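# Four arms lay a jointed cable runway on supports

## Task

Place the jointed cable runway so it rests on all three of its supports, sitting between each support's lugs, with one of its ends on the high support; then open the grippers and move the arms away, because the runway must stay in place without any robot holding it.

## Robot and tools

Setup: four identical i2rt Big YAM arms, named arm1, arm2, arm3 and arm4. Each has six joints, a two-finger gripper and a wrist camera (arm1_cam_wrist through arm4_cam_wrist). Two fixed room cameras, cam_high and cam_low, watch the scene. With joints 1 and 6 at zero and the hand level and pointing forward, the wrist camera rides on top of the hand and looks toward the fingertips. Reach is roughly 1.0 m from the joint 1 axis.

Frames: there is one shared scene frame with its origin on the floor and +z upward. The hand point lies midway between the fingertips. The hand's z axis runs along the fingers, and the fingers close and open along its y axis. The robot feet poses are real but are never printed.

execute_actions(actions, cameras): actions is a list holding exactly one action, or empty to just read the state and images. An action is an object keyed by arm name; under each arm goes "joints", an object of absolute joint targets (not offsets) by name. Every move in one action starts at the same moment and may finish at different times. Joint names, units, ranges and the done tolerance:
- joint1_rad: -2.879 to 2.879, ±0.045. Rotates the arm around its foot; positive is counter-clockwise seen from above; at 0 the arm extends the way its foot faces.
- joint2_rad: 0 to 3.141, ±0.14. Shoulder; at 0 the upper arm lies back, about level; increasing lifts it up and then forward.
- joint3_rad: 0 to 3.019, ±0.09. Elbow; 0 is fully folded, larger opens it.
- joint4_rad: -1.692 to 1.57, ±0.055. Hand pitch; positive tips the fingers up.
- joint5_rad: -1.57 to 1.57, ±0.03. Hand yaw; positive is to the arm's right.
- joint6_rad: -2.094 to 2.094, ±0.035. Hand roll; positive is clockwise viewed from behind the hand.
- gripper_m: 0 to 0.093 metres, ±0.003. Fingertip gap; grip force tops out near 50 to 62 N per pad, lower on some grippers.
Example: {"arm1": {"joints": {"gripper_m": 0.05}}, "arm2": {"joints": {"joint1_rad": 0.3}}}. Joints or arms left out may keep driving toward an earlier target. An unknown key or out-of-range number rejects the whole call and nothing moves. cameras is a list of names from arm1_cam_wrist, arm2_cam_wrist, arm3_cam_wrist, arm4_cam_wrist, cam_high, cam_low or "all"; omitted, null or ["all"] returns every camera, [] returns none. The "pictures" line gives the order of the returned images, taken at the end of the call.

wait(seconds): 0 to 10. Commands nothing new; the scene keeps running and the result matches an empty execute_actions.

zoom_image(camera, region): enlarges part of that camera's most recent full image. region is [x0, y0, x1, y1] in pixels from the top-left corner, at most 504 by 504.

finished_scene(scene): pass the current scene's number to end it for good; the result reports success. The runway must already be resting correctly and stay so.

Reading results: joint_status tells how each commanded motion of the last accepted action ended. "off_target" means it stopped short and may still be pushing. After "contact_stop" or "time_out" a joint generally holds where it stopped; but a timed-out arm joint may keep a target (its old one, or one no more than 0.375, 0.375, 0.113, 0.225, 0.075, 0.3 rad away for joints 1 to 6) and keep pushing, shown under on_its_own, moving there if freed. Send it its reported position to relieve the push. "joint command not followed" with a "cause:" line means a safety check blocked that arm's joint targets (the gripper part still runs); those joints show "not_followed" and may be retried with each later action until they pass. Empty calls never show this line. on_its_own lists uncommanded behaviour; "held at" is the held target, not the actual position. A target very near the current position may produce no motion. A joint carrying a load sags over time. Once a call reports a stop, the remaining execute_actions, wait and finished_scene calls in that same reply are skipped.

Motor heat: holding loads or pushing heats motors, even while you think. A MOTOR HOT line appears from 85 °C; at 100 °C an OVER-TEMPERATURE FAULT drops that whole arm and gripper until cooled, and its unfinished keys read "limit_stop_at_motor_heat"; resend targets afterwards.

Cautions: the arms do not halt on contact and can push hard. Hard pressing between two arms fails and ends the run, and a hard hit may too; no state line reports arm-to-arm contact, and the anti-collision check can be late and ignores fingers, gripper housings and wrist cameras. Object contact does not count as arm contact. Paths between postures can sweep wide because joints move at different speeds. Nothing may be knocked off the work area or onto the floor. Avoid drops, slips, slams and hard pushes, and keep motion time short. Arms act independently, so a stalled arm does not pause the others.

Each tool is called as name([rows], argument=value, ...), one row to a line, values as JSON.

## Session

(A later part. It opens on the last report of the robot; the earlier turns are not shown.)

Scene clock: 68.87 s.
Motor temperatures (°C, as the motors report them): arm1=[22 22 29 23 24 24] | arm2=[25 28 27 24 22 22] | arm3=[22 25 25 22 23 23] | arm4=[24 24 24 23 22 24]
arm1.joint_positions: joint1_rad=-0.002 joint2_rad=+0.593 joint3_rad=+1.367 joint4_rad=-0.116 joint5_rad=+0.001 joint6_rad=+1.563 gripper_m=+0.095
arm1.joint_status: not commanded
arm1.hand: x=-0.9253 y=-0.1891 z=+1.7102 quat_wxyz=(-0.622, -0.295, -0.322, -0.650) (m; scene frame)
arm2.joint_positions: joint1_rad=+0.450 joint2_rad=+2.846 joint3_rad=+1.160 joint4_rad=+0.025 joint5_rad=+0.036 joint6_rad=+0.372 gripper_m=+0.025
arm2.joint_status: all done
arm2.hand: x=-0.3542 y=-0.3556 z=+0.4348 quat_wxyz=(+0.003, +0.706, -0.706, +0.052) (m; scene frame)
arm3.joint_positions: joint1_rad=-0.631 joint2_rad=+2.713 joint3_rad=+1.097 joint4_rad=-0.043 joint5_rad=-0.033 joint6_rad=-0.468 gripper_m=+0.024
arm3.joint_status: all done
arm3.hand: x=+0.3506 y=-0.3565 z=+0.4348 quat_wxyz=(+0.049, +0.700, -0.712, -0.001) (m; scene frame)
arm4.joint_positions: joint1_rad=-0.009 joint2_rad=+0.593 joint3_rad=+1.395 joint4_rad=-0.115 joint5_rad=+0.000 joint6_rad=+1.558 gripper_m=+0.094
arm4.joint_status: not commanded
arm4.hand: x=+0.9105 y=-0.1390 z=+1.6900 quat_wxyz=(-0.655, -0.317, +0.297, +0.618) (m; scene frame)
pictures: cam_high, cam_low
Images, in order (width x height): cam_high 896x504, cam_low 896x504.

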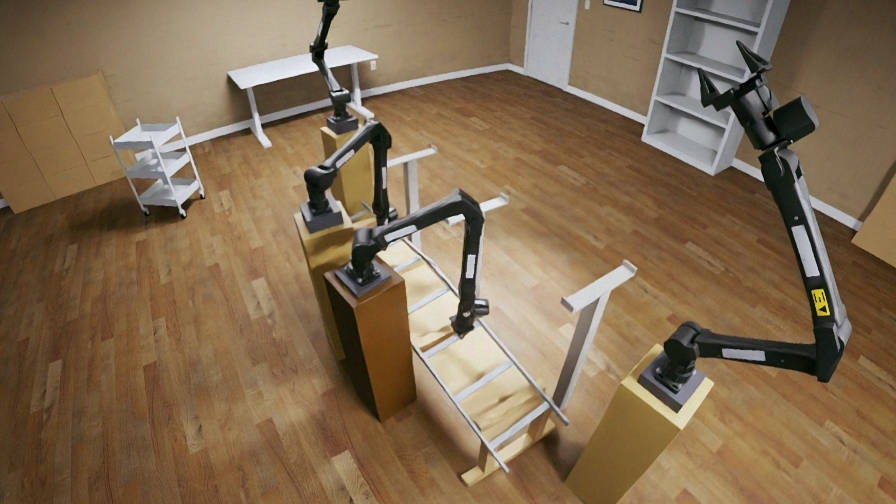

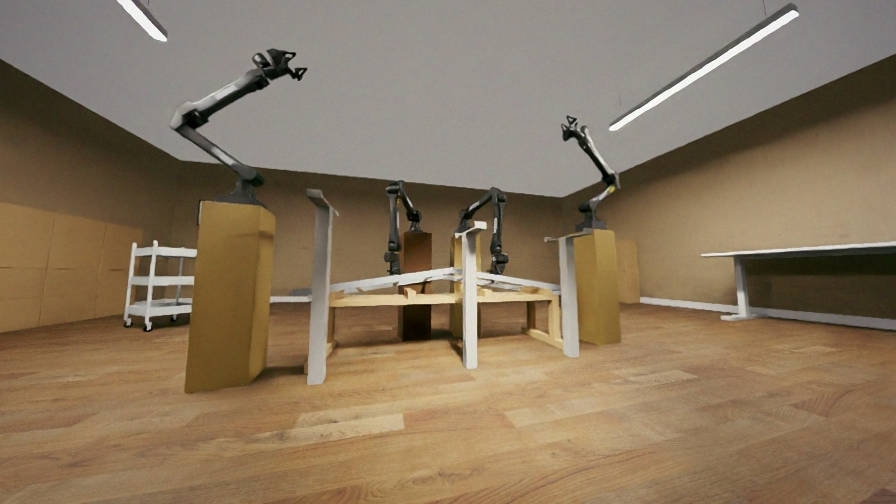

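execute_actions([
  {"arm2":{"joints":{"joint1_rad":0.41,"joint2_rad":2.93,"joint3_rad":1.3,"joint4_rad":0.07}},"arm3":{"joints":{"joint1_rad":-0.6,"joint2_rad":2.81,"joint3_rad":1.24,"joint4_rad":0}},"arm1":{"joints":{"joint1_rad":-0.44,"joint2_rad":1.5,"joint3_rad":0.85,"joint4_rad":0.1,"joint6_rad":1.13}},"arm4":{"joints":{"joint1_rad":0.53,"joint2_rad":1.5,"joint3_rad":0.85,"joint4_rad":0,"joint6_rad":-0.92}}},
], cameras=[])

execute_actions([
  {"arm1":{"joints":{"joint2_rad":2.66,"joint3_rad":0.975,"joint4_rad":0.115}},"arm4":{"joints":{"joint2_rad":2.62,"joint3_rad":1.02,"joint4_rad":0.03}}},
], cameras=["arm1_cam_wrist","arm4_cam_wrist","cam_high"])

Scene clock: 83.17 s.
Motor temperatures (°C, as the motors report them): arm1=[22 22 30 23 24 24] | arm2=[25 30 27 24 23 22] | arm3=[22 27 25 22 24 23] | arm4=[24 24 25 23 22 24]
arm1.joint_positions: joint1_rad=-0.443 joint2_rad=+1.488 joint3_rad=+0.809 joint4_rad=+0.086 joint5_rad=+0.000 joint6_rad=+1.139 gripper_m=+0.095
arm1.joint_status: all done
arm1.hand: x=-0.6124 y=-0.4175 z=+1.0363 quat_wxyz=(-0.443, -0.605, -0.638, -0.173) (m; scene frame)
arm2.joint_positions: joint1_rad=+0.423 joint2_rad=+2.993 joint3_rad=+1.307 joint4_rad=+0.075 joint5_rad=-0.014 joint6_rad=+0.347 gripper_m=+0.025
arm2.joint_status: all done
arm2.hand: x=-0.3583 y=-0.3413 z=+0.3773 quat_wxyz=(+0.015, +0.705, -0.709, +0.018) (m; scene frame)
arm3.joint_positions: joint1_rad=-0.611 joint2_rad=+2.872 joint3_rad=+1.243 joint4_rad=+0.010 joint5_rad=+0.016 joint6_rad=-0.439 gripper_m=+0.024
arm3.joint_status: all done
arm3.hand: x=+0.3585 y=-0.3439 z=+0.3740 quat_wxyz=(+0.022, +0.699, -0.715, +0.017) (m; scene frame)
arm4.joint_positions: joint1_rad=+0.537 joint2_rad=+1.485 joint3_rad=+0.807 joint4_rad=-0.010 joint5_rad=+0.000 joint6_rad=-0.906 gripper_m=+0.094
arm4.joint_status: all done
arm4.hand: x=+0.6782 y=-0.4433 z=+0.9762 quat_wxyz=(+0.055, -0.658, -0.623, +0.419) (m; scene frame)
pictures: none
No camera images: the call's "cameras" was empty. Leave "cameras" out to get every camera's image.

Scene clock: 84.90 s.
Motor temperatures (°C, as the motors report them): arm1=[22 22 30 23 24 24] | arm2=[25 30 27 24 23 22] | arm3=[22 27 25 22 24 23] | arm4=[24 25 25 23 22 24]
arm1.joint_positions: joint1_rad=-0.443 joint2_rad=+2.661 joint3_rad=+0.972 joint4_rad=+0.114 joint5_rad=+0.000 joint6_rad=+1.137 gripper_m=+0.095
arm1.joint_status: all done
arm1.hand: x=-0.8086 y=-0.3422 z=+0.5172 quat_wxyz=(-0.005, -0.689, -0.725, +0.001) (m; scene frame)
arm2.joint_positions: joint1_rad=+0.423 joint2_rad=+2.993 joint3_rad=+1.307 joint4_rad=+0.075 joint5_rad=-0.014 joint6_rad=+0.347 gripper_m=+0.025
arm2.joint_status: not commanded
arm2.hand: x=-0.3583 y=-0.3413 z=+0.3773 quat_wxyz=(+0.015, +0.705, -0.709, +0.018) (m; scene frame)
arm3.joint_positions: joint1_rad=-0.611 joint2_rad=+2.872 joint3_rad=+1.243 joint4_rad=+0.010 joint5_rad=+0.016 joint6_rad=-0.439 gripper_m=+0.024
arm3.joint_status: not commanded
arm3.hand: x=+0.3585 y=-0.3439 z=+0.3740 quat_wxyz=(+0.022, +0.699, -0.715, +0.017) (m; scene frame)
arm4.joint_positions: joint1_rad=+0.537 joint2_rad=+2.618 joint3_rad=+1.015 joint4_rad=+0.024 joint5_rad=+0.000 joint6_rad=-0.907 gripper_m=+0.094
arm4.joint_status: all done
arm4.hand: x=+0.8291 y=-0.3448 z=+0.4936 quat_wxyz=(-0.008, -0.724, -0.690, -0.008) (m; scene frame)
pictures: arm1_cam_wrist, arm4_cam_wrist, cam_high
Images, in order (width x height): arm1_cam_wrist 616x616, arm4_cam_wrist 616x616, cam_high 896x504.

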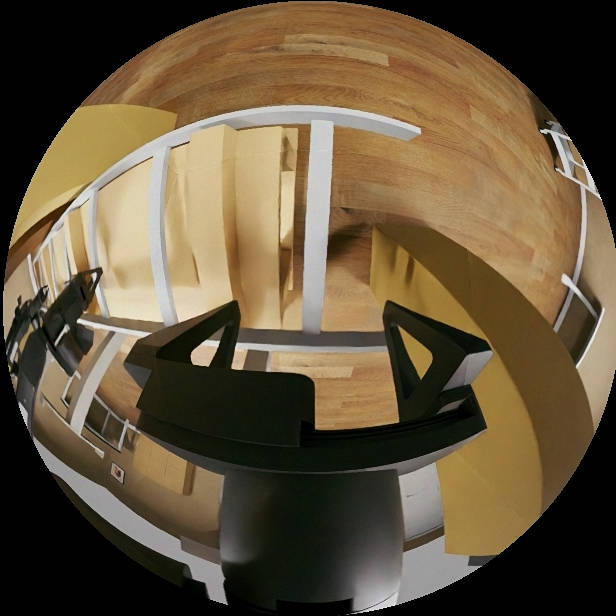

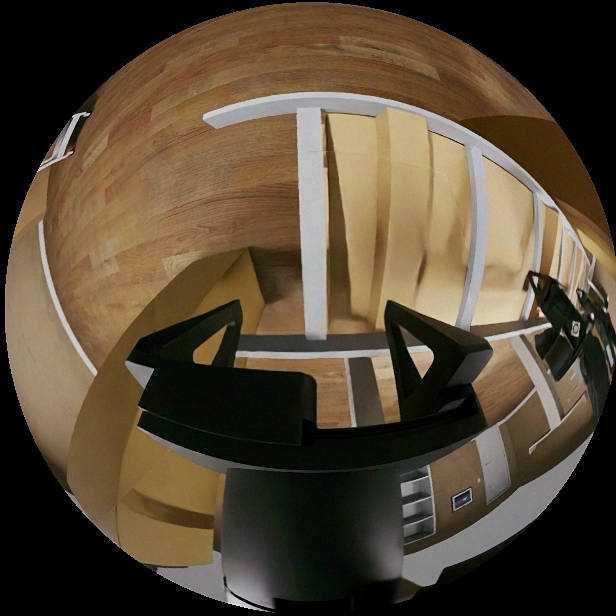

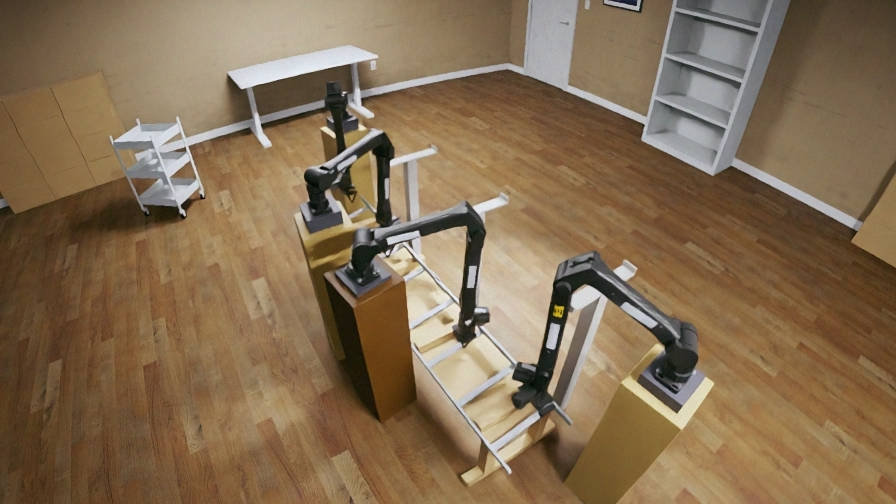

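execute_actions([
  {"arm1":{"joints":{"joint2_rad":3.01,"joint3_rad":1.28,"joint4_rad":0.16}},"arm4":{"joints":{"joint2_rad":2.91,"joint3_rad":1.26,"joint4_rad":0.08}}},
], cameras=["arm1_cam_wrist","arm4_cam_wrist"])

Scene clock: 92.47 s.
Motor temperatures (°C, as the motors report them): arm1=[22 22 28 23 24 24] | arm2=[25 30 27 24 23 22] | arm3=[22 28 24 22 24 23] | arm4=[24 25 24 23 22 24]
arm1.joint_positions: joint1_rad=-0.443 joint2_rad=+3.026 joint3_rad=+1.278 joint4_rad=+0.157 joint5_rad=+0.000 joint6_rad=+1.137 gripper_m=+0.095
arm1.joint_status: all done
arm1.hand: x=-0.8150 y=-0.3405 z=+0.3820 quat_wxyz=(+0.001, -0.689, -0.725, +0.004) (m; scene frame)
arm2.joint_positions: joint1_rad=+0.423 joint2_rad=+2.993 joint3_rad=+1.307 joint4_rad=+0.075 joint5_rad=-0.014 joint6_rad=+0.347 gripper_m=+0.025
arm2.joint_status: not commanded
arm2.hand: x=-0.3583 y=-0.3413 z=+0.3773 quat_wxyz=(+0.015, +0.705, -0.709, +0.018) (m; scene frame)
arm3.joint_positions: joint1_rad=-0.611 joint2_rad=+2.872 joint3_rad=+1.243 joint4_rad=+0.010 joint5_rad=+0.016 joint6_rad=-0.439 gripper_m=+0.024
arm3.joint_status: not commanded
arm3.hand: x=+0.3585 y=-0.3439 z=+0.3740 quat_wxyz=(+0.022, +0.699, -0.715, +0.017) (m; scene frame)
arm4.joint_positions: joint1_rad=+0.537 joint2_rad=+2.920 joint3_rad=+1.257 joint4_rad=+0.072 joint5_rad=+0.000 joint6_rad=-0.907 gripper_m=+0.094
arm4.joint_status: all done
arm4.hand: x=+0.8341 y=-0.3432 z=+0.3815 quat_wxyz=(-0.009, -0.724, -0.690, -0.014) (m; scene frame)
pictures: arm1_cam_wrist, arm4_cam_wrist
Images, in order (width x height): arm1_cam_wrist 616x616, arm4_cam_wrist 616x616.

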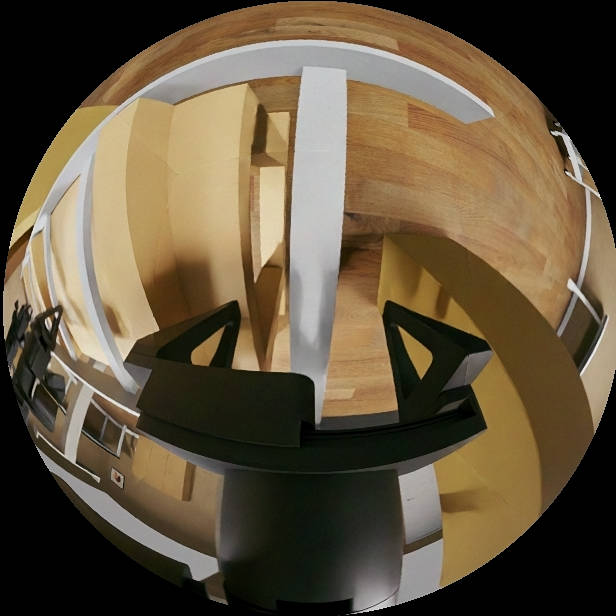

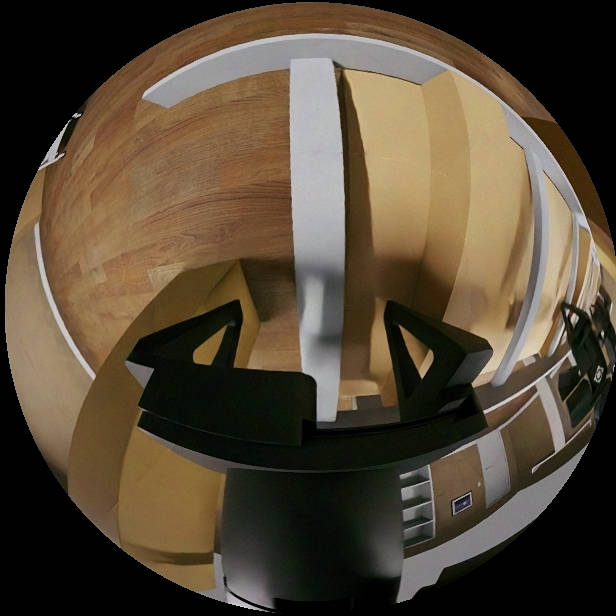

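execute_actions([
  {"arm1":{"joints":{"gripper_m":0}},"arm4":{"joints":{"gripper_m":0}}},
], cameras=[])

execute_actions([
  {"arm1":{"joints":{"joint2_rad":2.6,"joint3_rad":0.97,"joint4_rad":0.1}},"arm2":{"joints":{"joint2_rad":2.57,"joint3_rad":0.98,"joint4_rad":0.06}},"arm3":{"joints":{"joint2_rad":2.44,"joint3_rad":0.93,"joint4_rad":-0.02}},"arm4":{"joints":{"joint2_rad":2.5,"joint3_rad":0.95,"joint4_rad":0.02}}},
], cameras=[])

execute_actions([
  {"arm1":{"joints":{"joint2_rad":2.13,"joint3_rad":0.78,"joint4_rad":-0.17}},"arm2":{"joints":{"joint2_rad":2.1,"joint3_rad":0.79,"joint4_rad":-0.2}},"arm3":{"joints":{"joint2_rad":1.97,"joint3_rad":0.78,"joint4_rad":-0.33}},"arm4":{"joints":{"joint2_rad":2.02,"joint3_rad":0.78,"joint4_rad":-0.28}}},
], cameras=["cam_high","cam_low"])

Scene clock: 112.27 s.
Motor temperatures (°C, as the motors report them): arm1=[22 23 26 23 24 24] | arm2=[25 31 27 24 23 22] | arm3=[22 28 24 22 24 23] | arm4=[24 26 23 23 22 24]
arm1.joint_positions: joint1_rad=-0.443 joint2_rad=+3.026 joint3_rad=+1.279 joint4_rad=+0.157 joint5_rad=+0.000 joint6_rad=+1.142 gripper_m=+0.025
arm1.joint_status: gripper_m off_target (ended at +0.025, target +0.000)
arm1.hand: x=-0.8147 y=-0.3406 z=+0.3820 quat_wxyz=(+0.001, -0.690, -0.723, +0.004) (m; scene frame)
arm2.joint_positions: joint1_rad=+0.423 joint2_rad=+2.993 joint3_rad=+1.307 joint4_rad=+0.075 joint5_rad=-0.014 joint6_rad=+0.347 gripper_m=+0.025
arm2.joint_status: not commanded
arm2.hand: x=-0.3584 y=-0.3413 z=+0.3773 quat_wxyz=(+0.016, +0.705, -0.709, +0.018) (m; scene frame)
arm3.joint_positions: joint1_rad=-0.611 joint2_rad=+2.872 joint3_rad=+1.243 joint4_rad=+0.010 joint5_rad=+0.016 joint6_rad=-0.439 gripper_m=+0.024
arm3.joint_status: not commanded
arm3.hand: x=+0.3586 y=-0.3439 z=+0.3740 quat_wxyz=(+0.022, +0.699, -0.715, +0.017) (m; scene frame)
arm4.joint_positions: joint1_rad=+0.535 joint2_rad=+2.920 joint3_rad=+1.262 joint4_rad=+0.076 joint5_rad=+0.004 joint6_rad=-0.918 gripper_m=+0.024
arm4.joint_status: gripper_m off_target (ended at +0.024, target +0.000)
arm4.hand: x=+0.8299 y=-0.3443 z=+0.3813 quat_wxyz=(-0.006, -0.721, -0.693, -0.010) (m; scene frame)
pictures: none
No camera images: the call's "cameras" was empty. Leave "cameras" out to get every camera's image.

Scene clock: 113.40 s.
Motor temperatures (°C, as the motors report them): arm1=[22 23 26 23 24 24] | arm2=[25 31 27 24 23 22] | arm3=[22 28 24 22 24 23] | arm4=[24 26 23 23 22 24]
arm1.joint_positions: joint1_rad=-0.447 joint2_rad=+2.648 joint3_rad=+0.962 joint4_rad=+0.090 joint5_rad=-0.011 joint6_rad=+1.139 gripper_m=+0.025
arm1.joint_status: all done
arm1.hand: x=-0.8133 y=-0.3395 z=+0.5220 quat_wxyz=(+0.007, -0.691, -0.723, +0.000) (m; scene frame)
arm2.joint_positions: joint1_rad=+0.421 joint2_rad=+2.643 joint3_rad=+0.993 joint4_rad=+0.076 joint5_rad=-0.002 joint6_rad=+0.346 gripper_m=+0.025
arm2.joint_status: all done
arm2.hand: x=-0.3575 y=-0.3370 z=+0.5081 quat_wxyz=(+0.002, +0.705, -0.709, +0.005) (m; scene frame)
arm3.joint_positions: joint1_rad=-0.615 joint2_rad=+2.516 joint3_rad=+0.955 joint4_rad=+0.007 joint5_rad=+0.004 joint6_rad=-0.438 gripper_m=+0.024
arm3.joint_status: all done
arm3.hand: x=+0.3601 y=-0.3379 z=+0.5043 quat_wxyz=(-0.007, +0.697, -0.717, +0.001) (m; scene frame)
arm4.joint_positions: joint1_rad=+0.534 joint2_rad=+2.543 joint3_rad=+0.954 joint4_rad=+0.017 joint5_rad=+0.004 joint6_rad=-0.930 gripper_m=+0.024
arm4.joint_status: all done
arm4.hand: x=+0.8308 y=-0.3407 z=+0.5203 quat_wxyz=(-0.006, -0.717, -0.697, -0.005) (m; scene frame)
pictures: none
No camera images: the call's "cameras" was empty. Leave "cameras" out to get every camera's image.

Scene clock: 114.50 s.
Motor temperatures (°C, as the motors report them): arm1=[22 23 26 23 24 24] | arm2=[25 31 27 24 23 22] | arm3=[22 28 24 22 24 23] | arm4=[24 26 23 23 22 24]
arm1.joint_positions: joint1_rad=-0.449 joint2_rad=+2.184 joint3_rad=+0.755 joint4_rad=-0.181 joint5_rad=-0.010 joint6_rad=+1.137 gripper_m=+0.025
arm1.joint_status: all done
arm1.hand: x=-0.8127 y=-0.3397 z=+0.6745 quat_wxyz=(+0.012, -0.691, -0.723, +0.003) (m; scene frame)
arm2.joint_positions: joint1_rad=+0.420 joint2_rad=+2.191 joint3_rad=+0.785 joint4_rad=-0.177 joint5_rad=-0.004 joint6_rad=+0.344 gripper_m=+0.025
arm2.joint_status: all done
arm2.hand: x=-0.3582 y=-0.3350 z=+0.6594 quat_wxyz=(+0.005, +0.705, -0.709, +0.008) (m; scene frame)
arm3.joint_positions: joint1_rad=-0.612 joint2_rad=+2.058 joint3_rad=+0.791 joint4_rad=-0.285 joint5_rad=+0.008 joint6_rad=-0.438 gripper_m=+0.024
arm3.joint_status: all done
arm3.hand: x=+0.3607 y=-0.3358 z=+0.6578 quat_wxyz=(-0.008, +0.698, -0.716, +0.002) (m; scene frame)
arm4.joint_positions: joint1_rad=+0.534 joint2_rad=+2.074 joint3_rad=+0.775 joint4_rad=-0.279 joint5_rad=-0.002 joint6_rad=-0.930 gripper_m=+0.024
arm4.joint_status: all done
arm4.hand: x=+0.8295 y=-0.3404 z=+0.6760 quat_wxyz=(-0.009, -0.717, -0.697, -0.008) (m; scene frame)
pictures: cam_high, cam_low
Images, in order (width x height): cam_high 896x504, cam_low 896x504.

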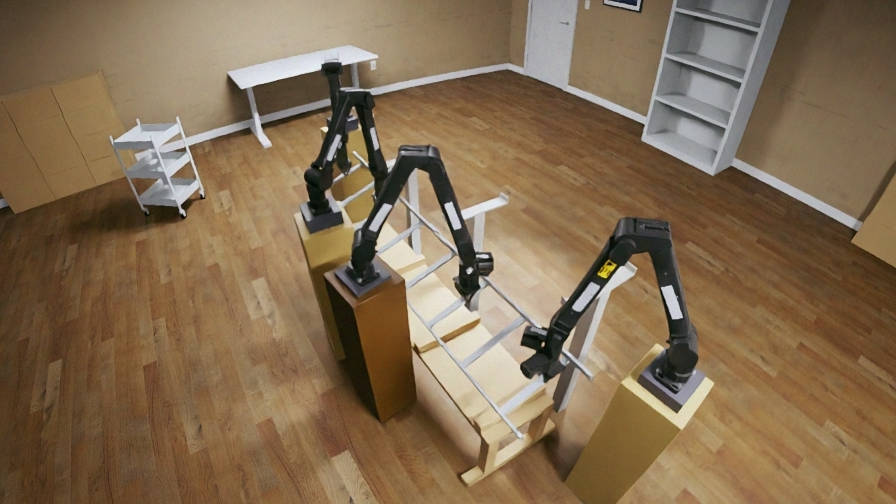

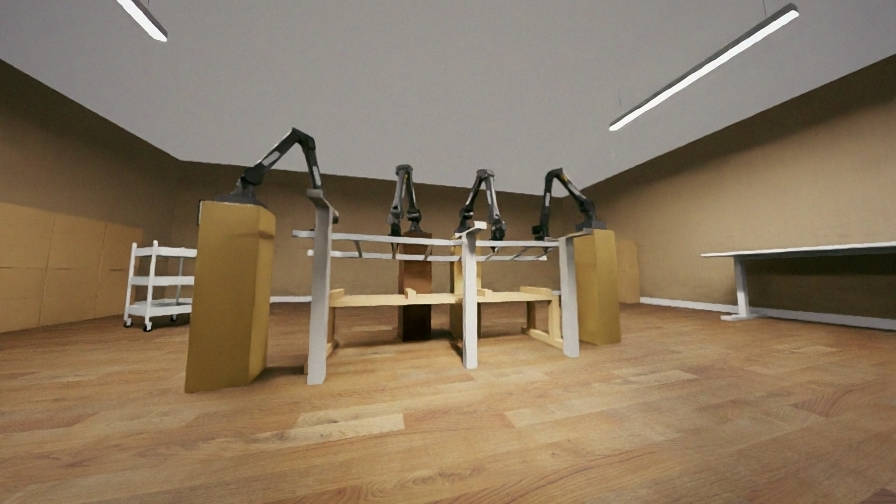

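execute_actions([
  {"arm1":{"joints":{"joint2_rad":1.6,"joint3_rad":0.79,"joint4_rad":-0.74}},"arm2":{"joints":{"joint2_rad":1.56,"joint3_rad":0.82,"joint4_rad":-0.77}},"arm3":{"joints":{"joint2_rad":1.45,"joint3_rad":0.88,"joint4_rad":-0.93}},"arm4":{"joints":{"joint2_rad":1.51,"joint3_rad":0.84,"joint4_rad":-0.87}}},
], cameras=[])

execute_actions([
  {"arm1":{"joints":{"joint2_rad":1.4,"joint3_rad":0.93,"joint4_rad":-1.05}},"arm2":{"joints":{"joint2_rad":1.38,"joint3_rad":0.97,"joint4_rad":-1.08}},"arm3":{"joints":{"joint2_rad":1.32,"joint3_rad":1.06,"joint4_rad":-1.23}},"arm4":{"joints":{"joint2_rad":1.35,"joint3_rad":1.01,"joint4_rad":-1.17}}},
])

Scene clock: 125.30 s.
Motor temperatures (°C, as the motors report them): arm1=[22 24 27 23 25 24] | arm2=[25 31 27 24 22 22] | arm3=[22 28 25 22 24 23] | arm4=[24 27 23 23 22 24]
arm1.joint_positions: joint1_rad=-0.452 joint2_rad=+1.618 joint3_rad=+0.738 joint4_rad=-0.729 joint5_rad=-0.012 joint6_rad=+1.135 gripper_m=+0.025
arm1.joint_status: all done
arm1.hand: x=-0.8133 y=-0.3388 z=+0.8627 quat_wxyz=(+0.012, -0.691, -0.723, +0.002) (m; scene frame)
arm2.joint_positions: joint1_rad=+0.420 joint2_rad=+1.638 joint3_rad=+0.778 joint4_rad=-0.736 joint5_rad=-0.001 joint6_rad=+0.348 gripper_m=+0.025
arm2.joint_status: all done
arm2.hand: x=-0.3588 y=-0.3328 z=+0.8512 quat_wxyz=(+0.006, +0.704, -0.710, +0.015) (m; scene frame)
arm3.joint_positions: joint1_rad=-0.614 joint2_rad=+1.535 joint3_rad=+0.834 joint4_rad=-0.833 joint5_rad=+0.008 joint6_rad=-0.438 gripper_m=+0.024
arm3.joint_status: joint4_rad time_out (moved -0.548 of -0.645); the others done
arm3.on_its_own: joint4_rad reads -0.833 and still pushes toward -0.930 since a time_out
arm3.hand: x=+0.3612 y=-0.3356 z=+0.8545 quat_wxyz=(-0.018, +0.697, -0.717, -0.001) (m; scene frame)
arm4.joint_positions: joint1_rad=+0.541 joint2_rad=+1.538 joint3_rad=+0.813 joint4_rad=-0.834 joint5_rad=-0.012 joint6_rad=-0.930 gripper_m=+0.024
arm4.joint_status: all done
arm4.hand: x=+0.8275 y=-0.3438 z=+0.8726 quat_wxyz=(-0.012, -0.715, -0.699, +0.003) (m; scene frame)
pictures: none
No camera images: the call's "cameras" was empty. Leave "cameras" out to get every camera's image.

not run: a stop came earlier in this reply.

execute_actions([
  {"arm1":{"joints":{"joint2_rad":1.4,"joint3_rad":0.95,"joint4_rad":-1.07}},"arm2":{"joints":{"joint2_rad":1.38,"joint3_rad":0.99,"joint4_rad":-1.08}},"arm3":{"joints":{"joint2_rad":1.32,"joint3_rad":1.06,"joint4_rad":-1.2}},"arm4":{"joints":{"joint2_rad":1.35,"joint3_rad":1.02,"joint4_rad":-1.18}}},
])

Scene clock: 132.43 s.
Motor temperatures (°C, as the motors report them): arm1=[22 23 29 23 25 24] | arm2=[25 31 30 24 22 22] | arm3=[22 28 28 22 24 23] | arm4=[24 26 25 23 22 24]
arm1.joint_positions: joint1_rad=-0.460 joint2_rad=+1.423 joint3_rad=+0.869 joint4_rad=-1.064 joint5_rad=+0.002 joint6_rad=+1.124 gripper_m=+0.025
arm1.joint_status: all done
arm1.hand: x=-0.8115 y=-0.3443 z=+0.9660 quat_wxyz=(+0.014, -0.689, -0.724, +0.010) (m; scene frame)
arm2.joint_positions: joint1_rad=+0.417 joint2_rad=+1.451 joint3_rad=+0.875 joint4_rad=-1.031 joint5_rad=-0.004 joint6_rad=+0.343 gripper_m=+0.025
arm2.joint_status: joint3_rad time_out (moved +0.097 of +0.212); the others done
arm2.on_its_own: joint3_rad reads +0.875 and still pushes toward +0.987 since a time_out
arm2.hand: x=-0.3581 y=-0.3342 z=+0.9439 quat_wxyz=(+0.010, +0.705, -0.709, +0.019) (m; scene frame)
arm3.joint_positions: joint1_rad=-0.614 joint2_rad=+1.404 joint3_rad=+0.974 joint4_rad=-1.118 joint5_rad=+0.014 joint6_rad=-0.438 gripper_m=+0.024
arm3.joint_status: joint4_rad time_out (moved -0.285 of -0.367); the others done
arm3.on_its_own: joint4_rad reads -1.118 and still pushes toward -1.200 since a time_out
arm3.hand: x=+0.3628 y=-0.3342 z=+0.9452 quat_wxyz=(-0.012, +0.697, -0.717, +0.004) (m; scene frame)
arm4.joint_positions: joint1_rad=+0.545 joint2_rad=+1.393 joint3_rad=+0.959 joint4_rad=-1.145 joint5_rad=-0.014 joint6_rad=-0.922 gripper_m=+0.024
arm4.joint_status: all done
arm4.hand: x=+0.8271 y=-0.3447 z=+0.9692 quat_wxyz=(-0.015, -0.716, -0.698, -0.007) (m; scene frame)
pictures: arm1_cam_wrist, arm2_cam_wrist, arm3_cam_wrist, arm4_cam_wrist, cam_high, cam_low
Images, in order (width x height): arm1_cam_wrist 616x616, arm2_cam_wrist 616x616, arm3_cam_wrist 616x616, arm4_cam_wrist 616x616, cam_high 896x504, cam_low 896x504.

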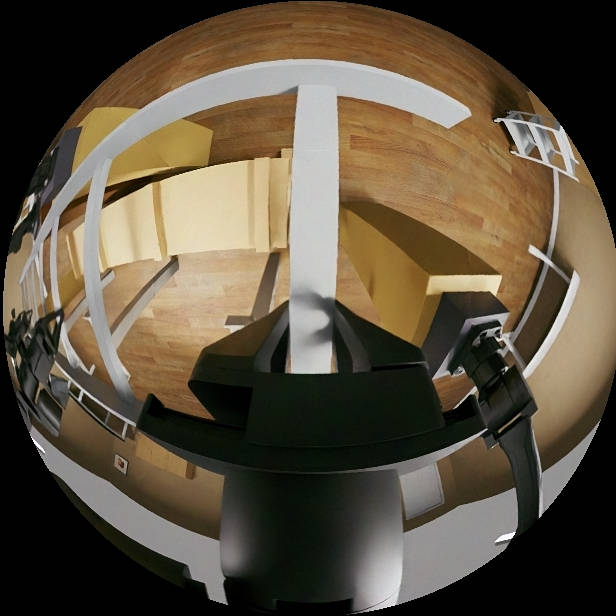

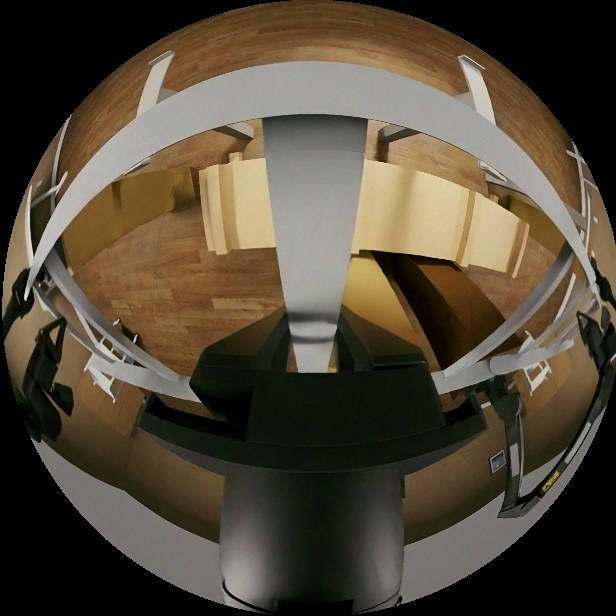

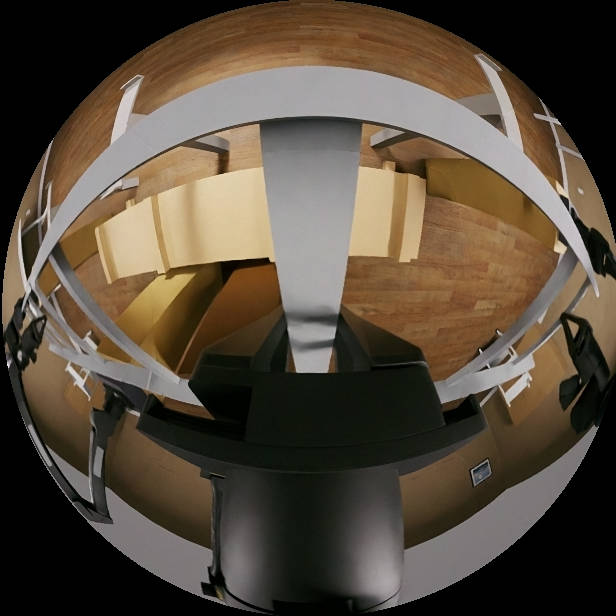

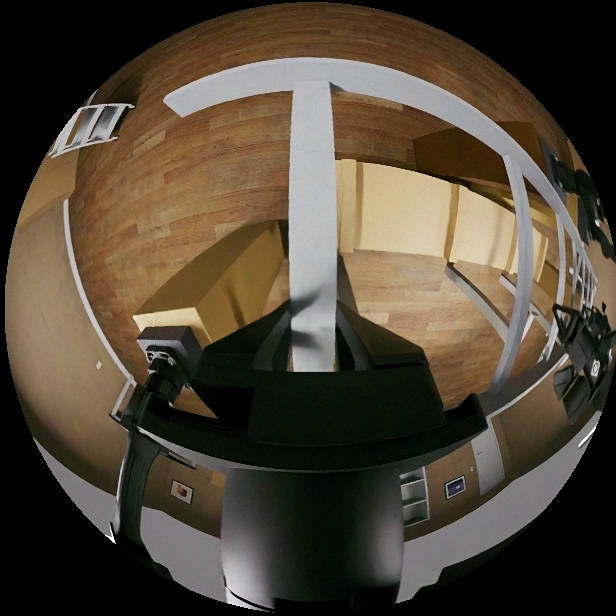

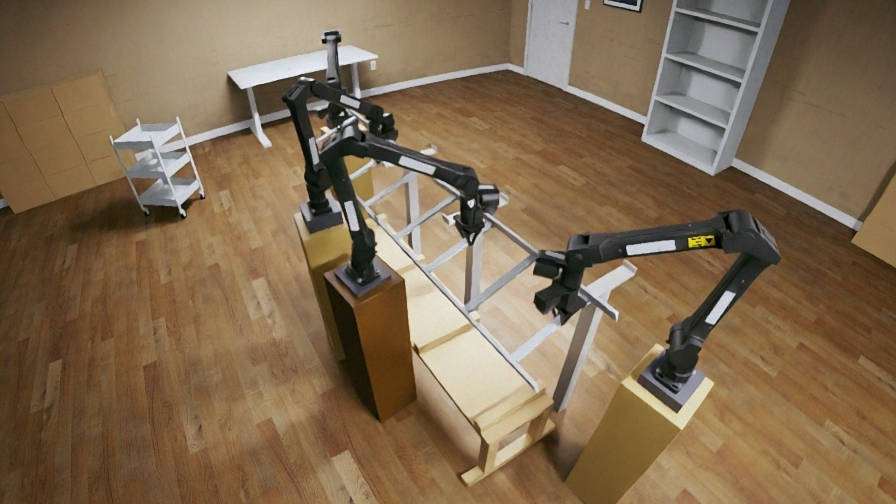

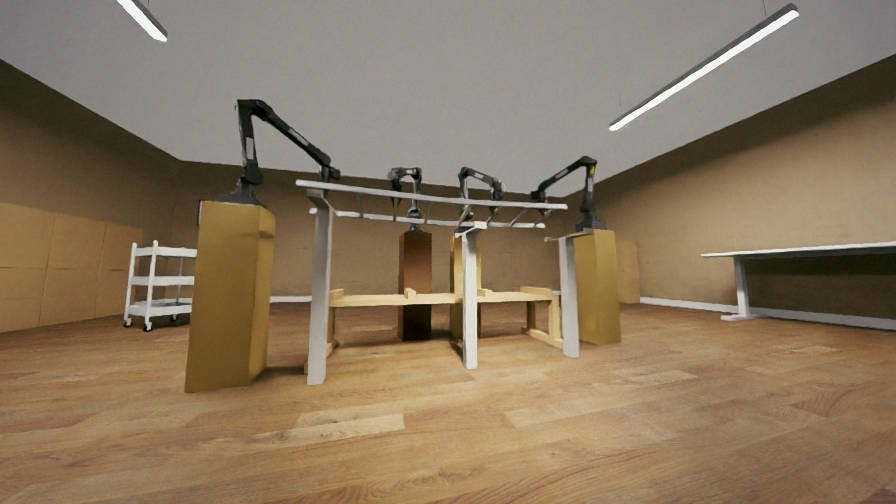

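execute_actions([
  {"arm1":{"joints":{"joint1_rad":0.03,"joint6_rad":1.6,"joint2_rad":1.28,"joint3_rad":0.88,"joint4_rad":-1.08}},"arm2":{"joints":{"joint1_rad":0.3,"joint6_rad":0.22,"joint2_rad":1.69,"joint3_rad":1.44,"joint4_rad":-1.16}},"arm3":{"joints":{"joint1_rad":-0.46,"joint6_rad":-0.29,"joint2_rad":1.62,"joint3_rad":1.48,"joint4_rad":-1.27}},"arm4":{"joints":{"joint1_rad":0.03,"joint6_rad":-1.43,"joint2_rad":1.13,"joint3_rad":0.88,"joint4_rad":-1.22}}},
], cameras=["cam_high","cam_low","arm2_cam_wrist"])

Scene clock: 148.20 s.
Motor temperatures (°C, as the motors report them): arm1=[22 23 33 22 24 24] | arm2=[25 31 38 24 22 22] | arm3=[22 28 33 23 24 23] | arm4=[24 26 28 23 22 24]
arm1.joint_positions: joint1_rad=+0.007 joint2_rad=+1.336 joint3_rad=+0.821 joint4_rad=-1.097 joint5_rad=+0.006 joint6_rad=+1.581 gripper_m=+0.025
arm1.joint_status: all done
arm1.hand: x=-0.8095 y=-0.1885 z=+0.9763 quat_wxyz=(+0.004, -0.686, -0.727, +0.017) (m; scene frame)
arm2.joint_positions: joint1_rad=+0.306 joint2_rad=+1.796 joint3_rad=+1.323 joint4_rad=-1.111 joint5_rad=-0.015 joint6_rad=+0.217 gripper_m=+0.025
arm2.joint_status: joint3_rad time_out (moved +0.448 of +0.565); the others done
arm2.on_its_own: joint3_rad reads +1.323 and still pushes toward +1.436 since a time_out
arm2.hand: x=-0.3563 y=-0.1733 z=+0.9468 quat_wxyz=(+0.010, +0.710, -0.704, +0.005) (m; scene frame)
arm3.joint_positions: joint1_rad=-0.476 joint2_rad=+1.757 joint3_rad=+1.412 joint4_rad=-1.165 joint5_rad=+0.022 joint6_rad=-0.300 gripper_m=+0.024
arm3.joint_status: joint4_rad time_out (moved -0.047 of -0.152); the others done
arm3.on_its_own: joint4_rad reads -1.165 and still pushes toward -1.270 since a time_out
arm3.hand: x=+0.3658 y=-0.1681 z=+0.9496 quat_wxyz=(-0.030, +0.696, -0.717, -0.003) (m; scene frame)
arm4.joint_positions: joint1_rad=+0.081 joint2_rad=+1.209 joint3_rad=+0.835 joint4_rad=-1.220 joint5_rad=-0.030 joint6_rad=-1.397 gripper_m=+0.024
arm4.joint_status: joint1_rad time_out (moved -0.464 of -0.515); the others done
arm4.on_its_own: joint1_rad reads +0.081 and still pushes toward +0.030 since a time_out
arm4.hand: x=+0.8266 y=-0.1816 z=+0.9830 quat_wxyz=(-0.027, -0.712, -0.701, -0.005) (m; scene frame)
pictures: arm2_cam_wrist, cam_high, cam_low
Images, in order (width x height): arm2_cam_wrist 616x616, cam_high 896x504, cam_low 896x504.

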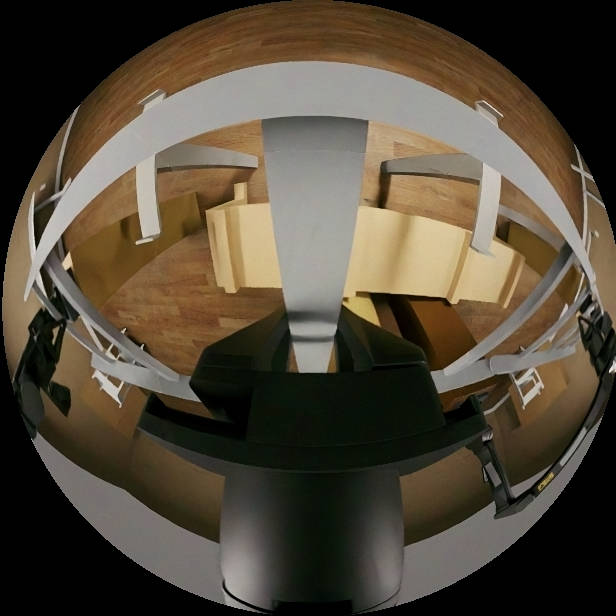

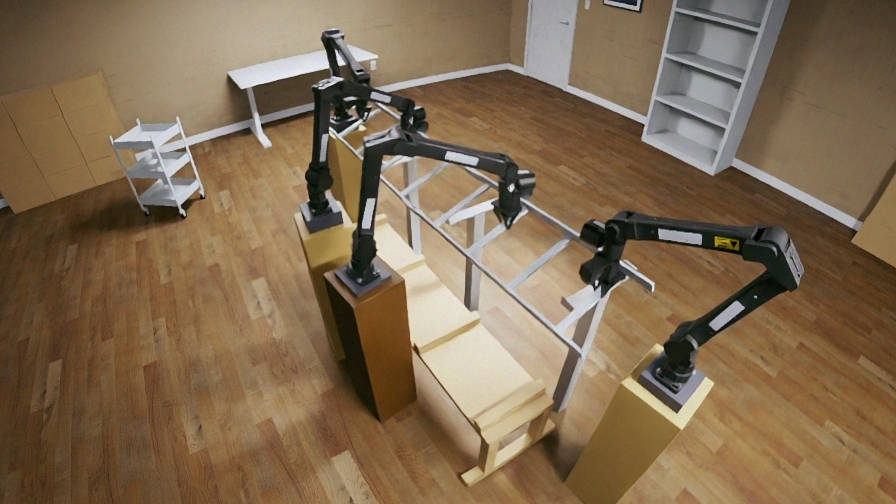

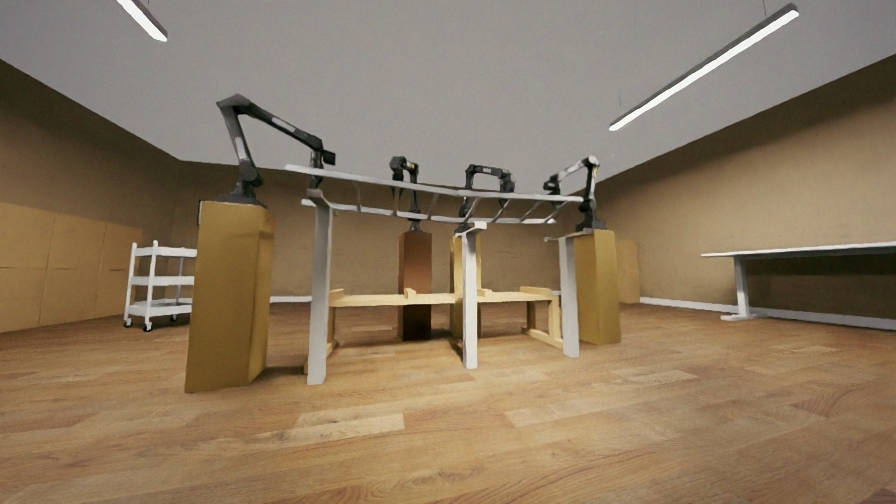

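execute_actions([
  {"arm1":{"joints":{"joint1_rad":0.51,"joint6_rad":2.07,"joint2_rad":1.37,"joint3_rad":0.96,"joint4_rad":-1.08}},"arm2":{"joints":{"joint1_rad":0.235,"joint6_rad":0.16,"joint2_rad":2.02,"joint3_rad":1.99,"joint4_rad":-1.35}},"arm3":{"joints":{"joint1_rad":-0.375,"joint6_rad":-0.2,"joint2_rad":1.94,"joint3_rad":1.97,"joint4_rad":-1.4}},"arm4":{"joints":{"joint1_rad":-0.49,"joint6_rad":-1.95,"joint2_rad":1.17,"joint3_rad":0.9,"joint4_rad":-1.21}}},
], cameras=["cam_high","cam_low","arm2_cam_wrist","arm3_cam_wrist"])

Scene clock: 162.43 s.
Motor temperatures (°C, as the motors report them): arm1=[22 23 34 23 25 24] | arm2=[25 33 42 24 22 22] | arm3=[22 31 34 23 24 23] | arm4=[24 26 29 23 24 24]
arm1.joint_positions: joint1_rad=+0.456 joint2_rad=+1.425 joint3_rad=+0.896 joint4_rad=-1.057 joint5_rad=+0.030 joint6_rad=+2.049 gripper_m=+0.025
arm1.joint_status: joint1_rad time_out (moved +0.449 of +0.503); the others done
arm1.on_its_own: joint1_rad reads +0.456 and still pushes toward +0.510 since a time_out
arm1.hand: x=-0.8150 y=-0.0359 z=+0.9706 quat_wxyz=(-0.020, -0.693, -0.721, +0.012) (m; scene frame)
arm2.joint_positions: joint1_rad=+0.257 joint2_rad=+2.139 joint3_rad=+1.871 joint4_rad=-1.288 joint5_rad=-0.013 joint6_rad=+0.167 gripper_m=+0.025
arm2.joint_status: joint3_rad time_out (moved +0.548 of +0.667); joint4_rad time_out (moved -0.177 of -0.239); the others done
arm2.on_its_own: joint3_rad reads +1.871 and still pushes toward +1.984 since a time_out; joint4_rad reads -1.288 and still pushes toward -1.350 since a time_out
arm2.hand: x=-0.3571 y=-0.0251 z=+0.9474 quat_wxyz=(+0.001, +0.711, -0.704, -0.006) (m; scene frame)
arm3.joint_positions: joint1_rad=-0.406 joint2_rad=+2.089 joint3_rad=+1.914 joint4_rad=-1.276 joint5_rad=+0.018 joint6_rad=-0.227 gripper_m=+0.024
arm3.joint_status: joint2_rad time_out (moved +0.332 of +0.183); joint4_rad time_out (moved -0.111 of -0.235); the others done
arm3.on_its_own: joint2_rad reads +2.089 and still pushes toward +1.940 since a time_out; joint4_rad reads -1.276 and still pushes toward -1.400 since a time_out
arm3.hand: x=+0.3649 y=-0.0207 z=+0.9488 quat_wxyz=(-0.055, +0.695, -0.717, -0.021) (m; scene frame)
arm4.joint_positions: joint1_rad=-0.410 joint2_rad=+1.239 joint3_rad=+0.835 joint4_rad=-1.178 joint5_rad=-0.052 joint6_rad=-1.907 gripper_m=+0.024
arm4.joint_status: joint1_rad time_out (moved -0.491 of -0.571); joint6_rad time_out (moved -0.510 of -0.553); the others done
arm4.on_its_own: joint1_rad reads -0.410 and still pushes toward -0.490 since a time_out; joint6_rad reads -1.907 and still pushes toward -1.950 since a time_out
arm4.hand: x=+0.8264 y=-0.0362 z=+0.9735 quat_wxyz=(-0.025, -0.706, -0.708, +0.017) (m; scene frame)
pictures: arm2_cam_wrist, arm3_cam_wrist, cam_high, cam_low
Images, in order (width x height): arm2_cam_wrist 616x616, arm3_cam_wrist 616x616, cam_high 896x504, cam_low 896x504.

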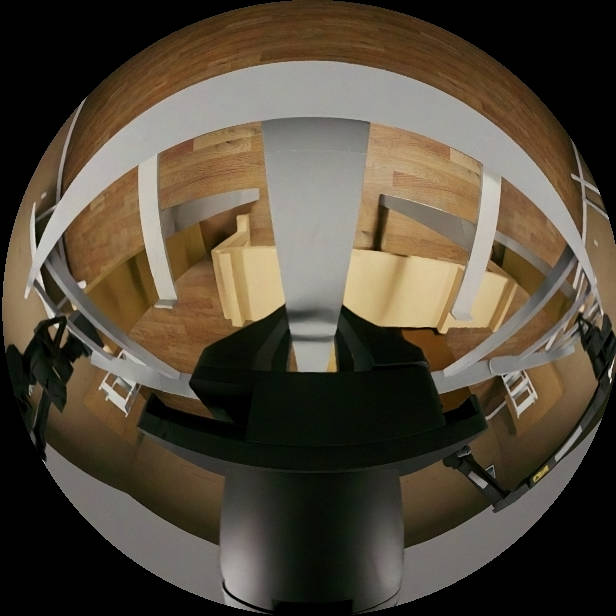

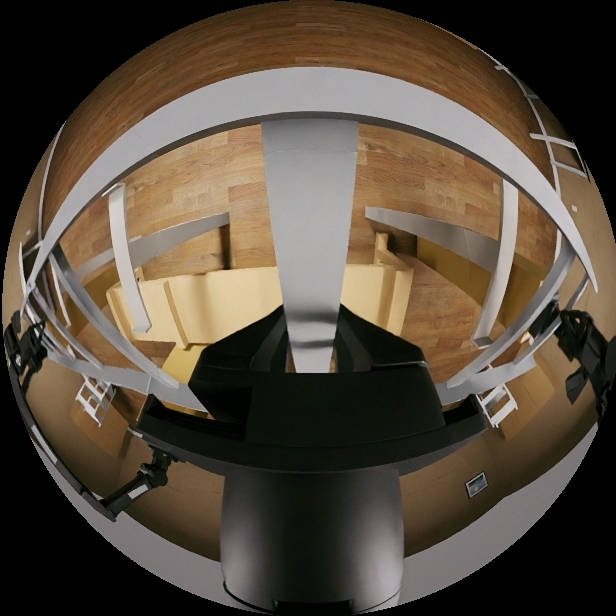

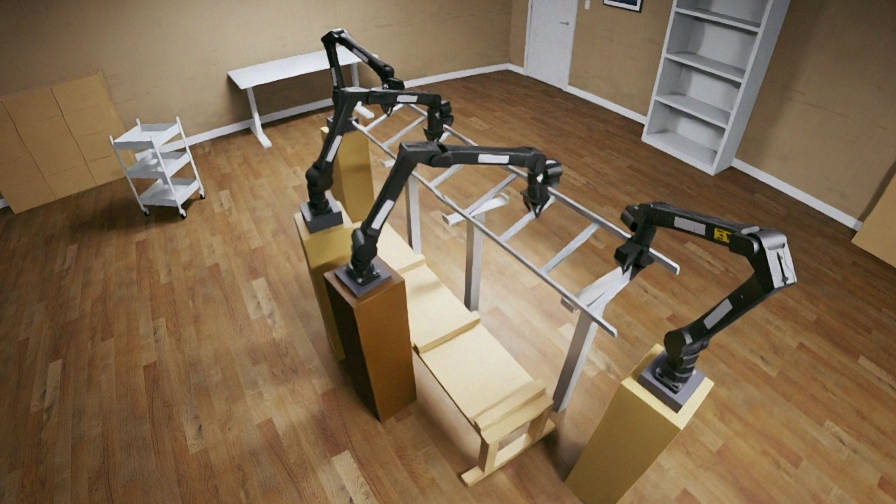

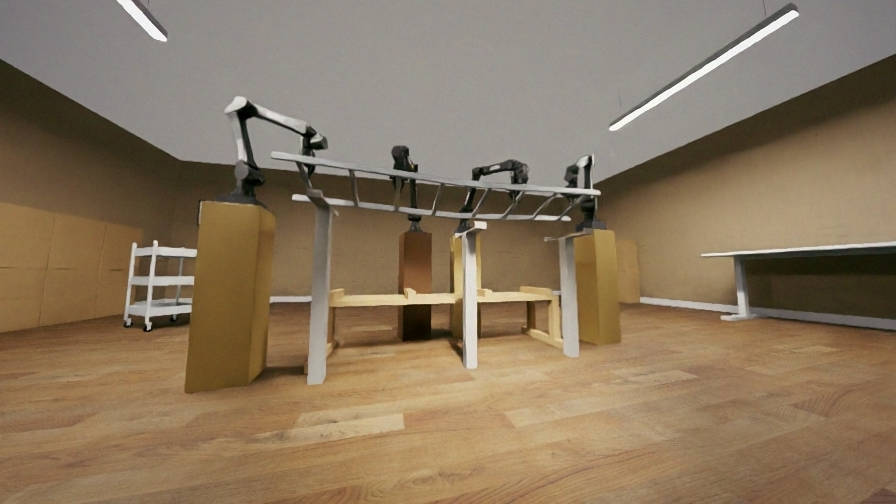

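execute_actions([
  {"arm1":{"joints":{"joint2_rad":1.7,"joint3_rad":0.77,"joint4_rad":-0.575}},"arm2":{"joints":{"joint2_rad":2.18,"joint3_rad":1.88,"joint4_rad":-1.08}},"arm3":{"joints":{"joint2_rad":2.04,"joint3_rad":1.88,"joint4_rad":-1.27}},"arm4":{"joints":{"joint2_rad":1.2,"joint3_rad":0.86,"joint4_rad":-1.15}}},
], cameras=["cam_high","cam_low","arm2_cam_wrist","arm3_cam_wrist"])

Scene clock: 176.70 s.
Motor temperatures (°C, as the motors report them): arm1=[22 24 34 23 26 24] | arm2=[25 37 44 24 22 22] | arm3=[22 34 34 23 25 23] | arm4=[24 26 31 23 26 24]
arm1.joint_positions: joint1_rad=+0.467 joint2_rad=+1.745 joint3_rad=+0.761 joint4_rad=-0.565 joint5_rad=+0.026 joint6_rad=+2.050 gripper_m=+0.025
arm1.joint_status: all done
arm1.hand: x=-0.8063 y=-0.0280 z=+0.8216 quat_wxyz=(-0.023, -0.689, -0.724, -0.006) (m; scene frame)
arm2.joint_positions: joint1_rad=+0.249 joint2_rad=+2.310 joint3_rad=+1.826 joint4_rad=-1.080 joint5_rad=+0.015 joint6_rad=+0.151 gripper_m=+0.025
arm2.joint_status: all done
arm2.hand: x=-0.3489 y=-0.0124 z=+0.8219 quat_wxyz=(-0.007, +0.713, -0.701, +0.005) (m; scene frame)
arm3.joint_positions: joint1_rad=-0.399 joint2_rad=+2.179 joint3_rad=+1.877 joint4_rad=-1.168 joint5_rad=+0.064 joint6_rad=-0.222 gripper_m=+0.024
arm3.joint_status: joint4_rad time_out (moved +0.108 of +0.006); the others done
arm3.on_its_own: joint4_rad reads -1.168 and still pushes toward -1.270 since a time_out
arm3.hand: x=+0.3708 y=-0.0126 z=+0.8779 quat_wxyz=(-0.058, +0.695, -0.717, +0.002) (m; scene frame)
arm4.joint_positions: joint1_rad=-0.412 joint2_rad=+1.283 joint3_rad=+0.812 joint4_rad=-1.134 joint5_rad=-0.052 joint6_rad=-1.918 gripper_m=+0.025
arm4.joint_status: all done
arm4.on_its_own: joint1_rad reads -0.412 and still pushes toward -0.490 since a time_out
arm4.hand: x=+0.8265 y=-0.0354 z=+0.9529 quat_wxyz=(-0.034, -0.702, -0.711, +0.012) (m; scene frame)
pictures: arm2_cam_wrist, arm3_cam_wrist, cam_high, cam_low
Images, in order (width x height): arm2_cam_wrist 616x616, arm3_cam_wrist 616x616, cam_high 896x504, cam_low 896x504.

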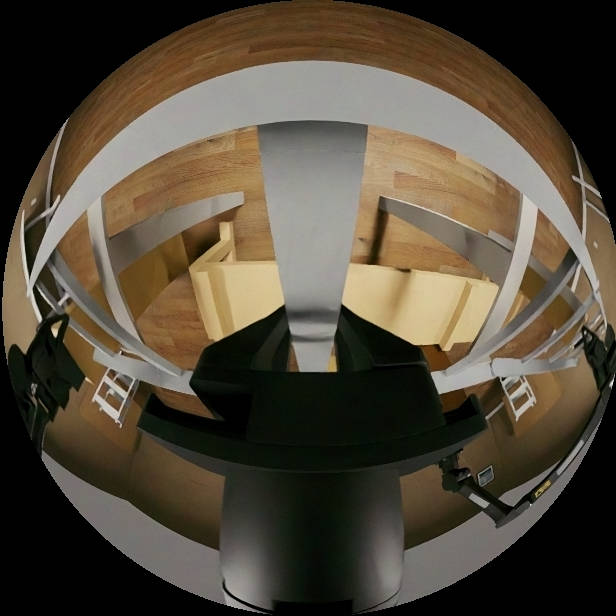

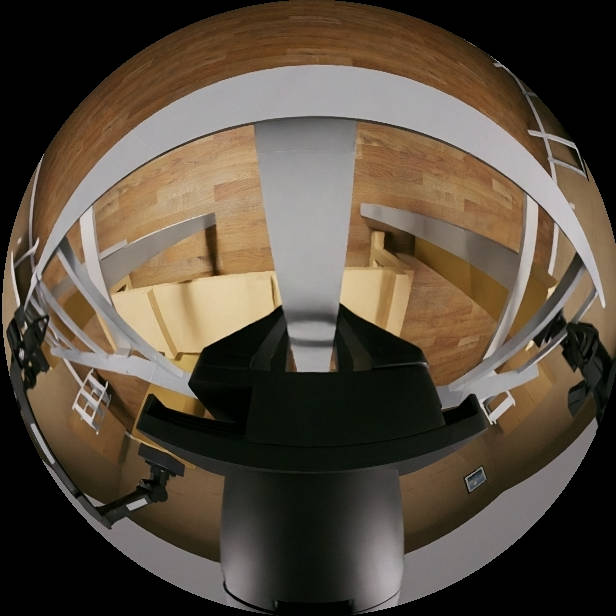

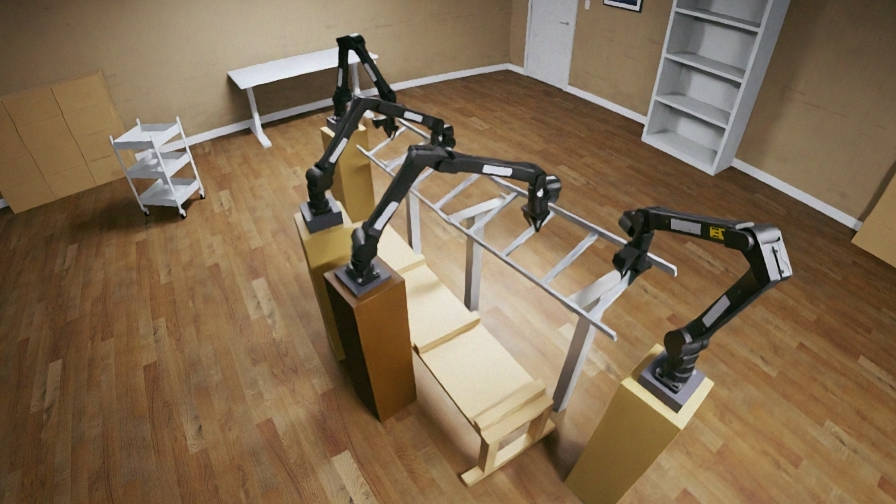

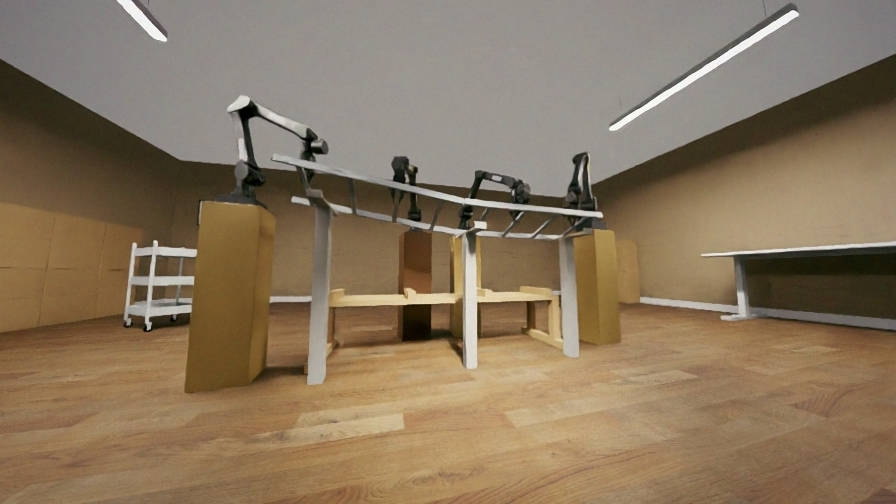

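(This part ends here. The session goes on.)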